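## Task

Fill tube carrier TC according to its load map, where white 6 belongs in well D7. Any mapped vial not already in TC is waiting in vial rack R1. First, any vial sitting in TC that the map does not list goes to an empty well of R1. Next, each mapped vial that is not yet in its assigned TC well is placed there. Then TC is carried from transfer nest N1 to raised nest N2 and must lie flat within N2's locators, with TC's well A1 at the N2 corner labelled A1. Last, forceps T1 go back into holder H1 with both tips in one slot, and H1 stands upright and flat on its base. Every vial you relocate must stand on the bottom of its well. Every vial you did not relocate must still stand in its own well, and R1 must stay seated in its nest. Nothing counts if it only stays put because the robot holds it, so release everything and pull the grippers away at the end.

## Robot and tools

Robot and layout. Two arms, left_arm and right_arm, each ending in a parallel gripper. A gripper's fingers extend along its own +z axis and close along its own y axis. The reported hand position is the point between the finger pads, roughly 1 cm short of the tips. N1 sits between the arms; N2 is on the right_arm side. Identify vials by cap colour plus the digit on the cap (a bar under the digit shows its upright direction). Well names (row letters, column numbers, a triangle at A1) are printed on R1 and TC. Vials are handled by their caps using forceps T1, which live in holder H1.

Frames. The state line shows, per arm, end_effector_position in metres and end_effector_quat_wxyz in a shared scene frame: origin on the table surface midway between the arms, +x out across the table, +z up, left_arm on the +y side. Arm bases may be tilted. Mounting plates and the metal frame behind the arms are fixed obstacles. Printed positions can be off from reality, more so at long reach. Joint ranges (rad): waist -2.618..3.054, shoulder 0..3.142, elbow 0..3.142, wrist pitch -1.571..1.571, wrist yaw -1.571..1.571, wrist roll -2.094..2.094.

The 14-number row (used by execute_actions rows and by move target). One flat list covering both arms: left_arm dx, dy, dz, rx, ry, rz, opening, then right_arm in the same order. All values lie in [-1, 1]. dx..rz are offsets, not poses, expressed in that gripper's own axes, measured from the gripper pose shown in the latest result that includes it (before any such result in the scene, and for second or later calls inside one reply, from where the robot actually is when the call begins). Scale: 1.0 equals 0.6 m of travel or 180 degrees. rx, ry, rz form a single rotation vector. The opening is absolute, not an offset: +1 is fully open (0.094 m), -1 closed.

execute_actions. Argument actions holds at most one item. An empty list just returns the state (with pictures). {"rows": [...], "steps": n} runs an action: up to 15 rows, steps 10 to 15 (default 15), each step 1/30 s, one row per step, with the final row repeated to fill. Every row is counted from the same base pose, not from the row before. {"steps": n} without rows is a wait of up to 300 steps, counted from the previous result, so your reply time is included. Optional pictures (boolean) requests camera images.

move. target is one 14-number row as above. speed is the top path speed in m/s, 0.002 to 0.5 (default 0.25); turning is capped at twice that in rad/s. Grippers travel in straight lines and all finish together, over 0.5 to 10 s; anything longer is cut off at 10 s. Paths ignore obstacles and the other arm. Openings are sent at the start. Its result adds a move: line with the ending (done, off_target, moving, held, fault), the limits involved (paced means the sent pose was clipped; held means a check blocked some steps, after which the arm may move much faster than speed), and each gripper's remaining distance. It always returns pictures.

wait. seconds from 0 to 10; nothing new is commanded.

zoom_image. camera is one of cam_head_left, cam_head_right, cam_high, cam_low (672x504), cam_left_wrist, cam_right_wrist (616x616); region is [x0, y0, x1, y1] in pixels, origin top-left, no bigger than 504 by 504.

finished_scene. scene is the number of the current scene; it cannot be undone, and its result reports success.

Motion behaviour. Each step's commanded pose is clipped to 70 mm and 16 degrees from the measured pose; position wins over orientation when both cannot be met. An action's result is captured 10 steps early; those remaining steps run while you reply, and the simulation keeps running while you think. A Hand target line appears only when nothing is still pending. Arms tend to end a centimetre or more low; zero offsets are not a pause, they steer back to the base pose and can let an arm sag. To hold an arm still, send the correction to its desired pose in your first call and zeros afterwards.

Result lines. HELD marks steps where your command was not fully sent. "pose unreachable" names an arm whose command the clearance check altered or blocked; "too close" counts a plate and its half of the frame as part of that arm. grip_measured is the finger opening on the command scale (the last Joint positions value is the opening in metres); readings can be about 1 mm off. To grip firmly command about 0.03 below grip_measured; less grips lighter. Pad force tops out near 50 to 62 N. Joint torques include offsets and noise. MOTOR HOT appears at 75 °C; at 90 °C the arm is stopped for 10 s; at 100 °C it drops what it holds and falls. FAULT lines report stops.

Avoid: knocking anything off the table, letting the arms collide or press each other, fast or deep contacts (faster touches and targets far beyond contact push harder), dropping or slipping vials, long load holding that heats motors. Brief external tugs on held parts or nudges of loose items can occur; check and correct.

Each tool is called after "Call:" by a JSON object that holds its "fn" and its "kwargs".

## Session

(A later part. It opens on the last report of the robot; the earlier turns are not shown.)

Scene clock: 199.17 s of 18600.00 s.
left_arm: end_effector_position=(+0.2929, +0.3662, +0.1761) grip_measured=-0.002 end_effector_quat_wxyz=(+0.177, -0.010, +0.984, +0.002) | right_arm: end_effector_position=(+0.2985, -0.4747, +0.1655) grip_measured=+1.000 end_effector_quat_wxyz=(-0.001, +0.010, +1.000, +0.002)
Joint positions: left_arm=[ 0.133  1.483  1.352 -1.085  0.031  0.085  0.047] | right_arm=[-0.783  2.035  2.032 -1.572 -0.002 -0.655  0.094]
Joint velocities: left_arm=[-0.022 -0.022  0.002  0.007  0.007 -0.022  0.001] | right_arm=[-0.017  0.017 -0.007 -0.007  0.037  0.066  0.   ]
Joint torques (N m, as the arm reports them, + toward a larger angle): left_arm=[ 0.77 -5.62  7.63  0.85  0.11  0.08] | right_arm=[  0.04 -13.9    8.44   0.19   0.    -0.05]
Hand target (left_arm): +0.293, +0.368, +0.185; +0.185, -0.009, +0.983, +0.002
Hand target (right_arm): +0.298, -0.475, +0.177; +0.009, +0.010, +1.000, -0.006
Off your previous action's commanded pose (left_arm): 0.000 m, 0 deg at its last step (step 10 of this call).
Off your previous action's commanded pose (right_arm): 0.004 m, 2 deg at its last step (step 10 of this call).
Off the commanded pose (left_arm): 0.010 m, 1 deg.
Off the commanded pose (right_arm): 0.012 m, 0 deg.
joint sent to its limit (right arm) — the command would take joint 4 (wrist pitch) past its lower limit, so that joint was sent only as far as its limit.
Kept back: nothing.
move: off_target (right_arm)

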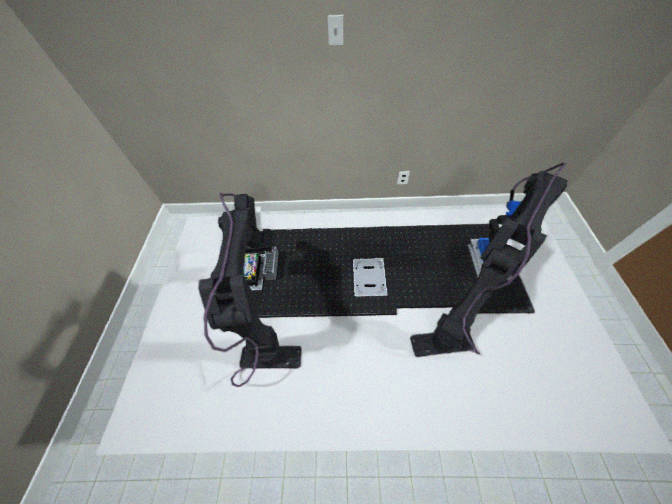

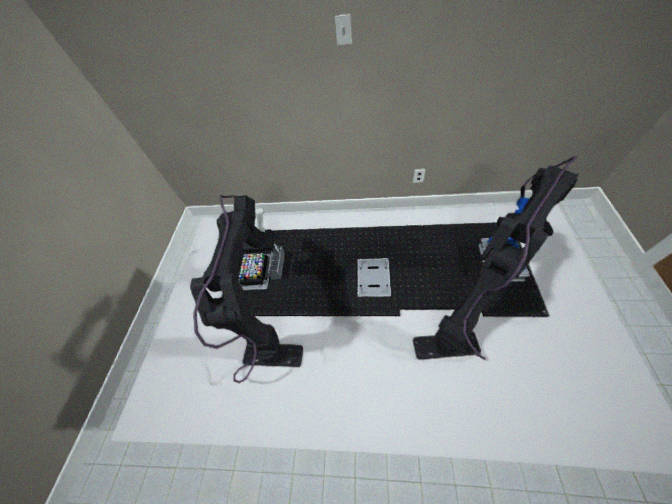

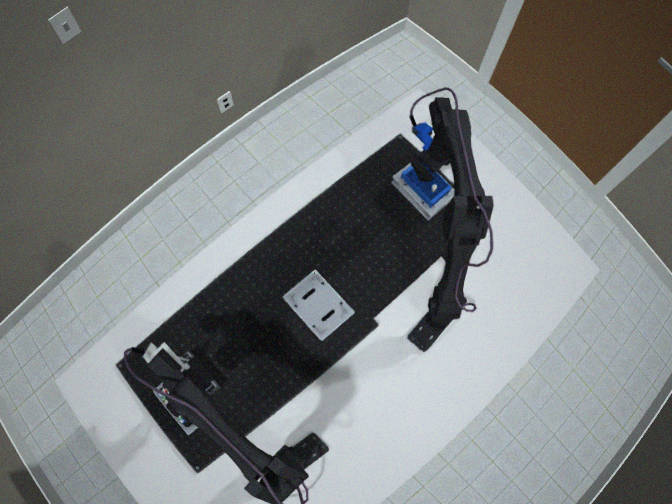

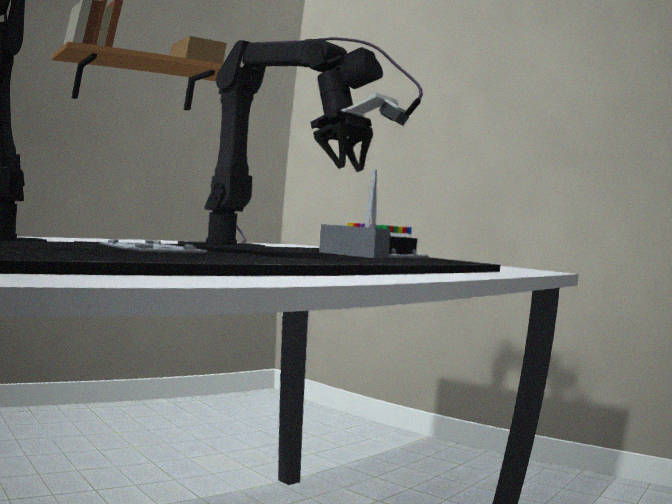

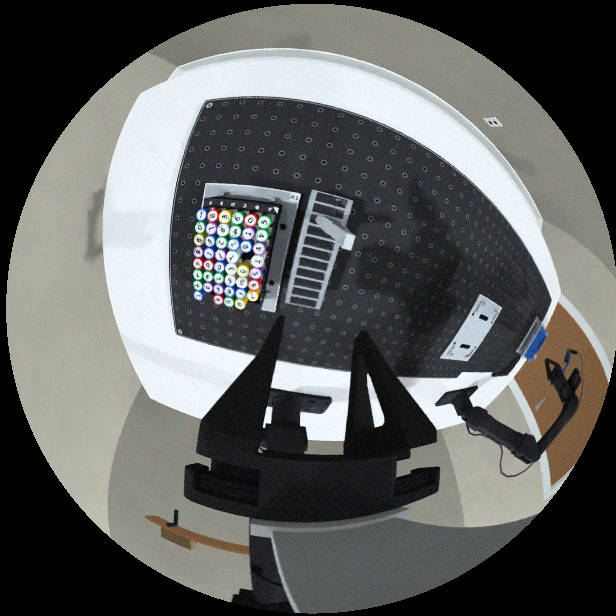

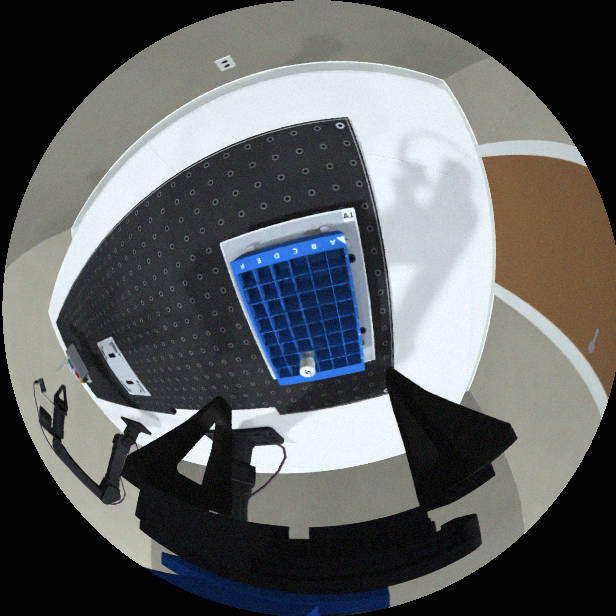

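Call:
{"fn": "zoom_image", "kwargs": {"camera": "cam_right_wrist", "region": [210, 200, 400, 400]}}

Call:
{"fn": "zoom_image", "kwargs": {"camera": "cam_left_wrist", "region": [185, 175, 365, 320]}}

Call:
{"fn": "zoom_image", "kwargs": {"camera": "cam_low", "region": [310, 160, 430, 265]}}

Region (210, 200, 400, 400) of cam_right_wrist's 616x616 image, scaled by 2.520, with more detail than that image has; it fills the left 479 columns of this view, and the rest is white.

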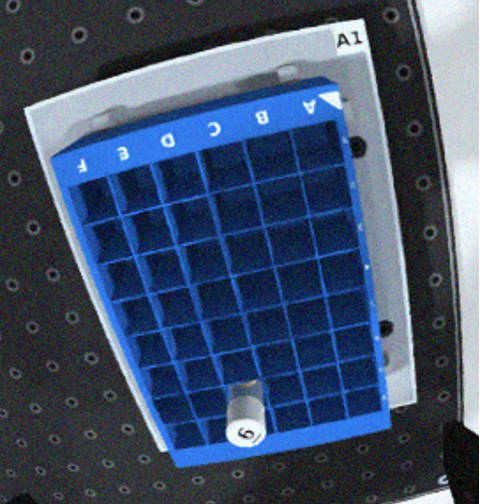

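Region (185, 175, 365, 320) of cam_left_wrist's 616x616 image, scaled by 2.800, with more detail than that image has; it fills the top 406 rows of this view, and the rest is white.

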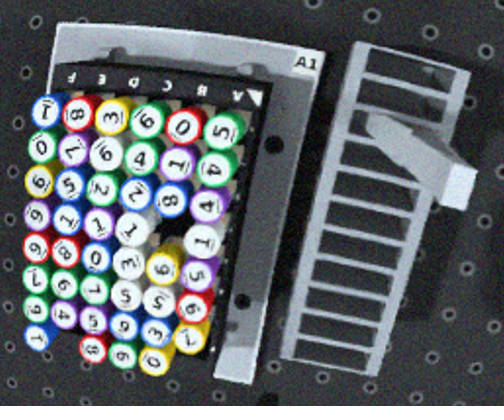

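Region (310, 160, 430, 265) of cam_low's 672x504 image, scaled by 4.200, with more detail than that image has; it fills the top 441 rows of this view, and the rest is white.

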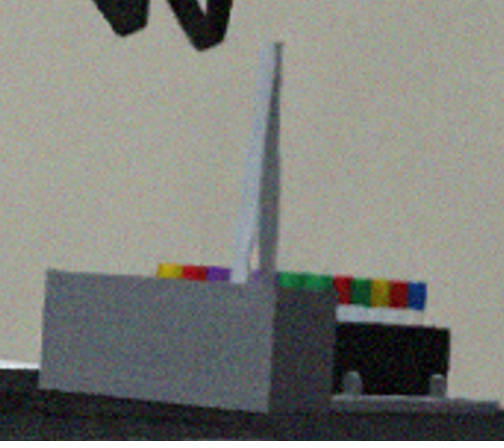

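Call:
{"fn": "finished_scene", "kwargs": {"scene": 1}}

The scene is finished: the task was done.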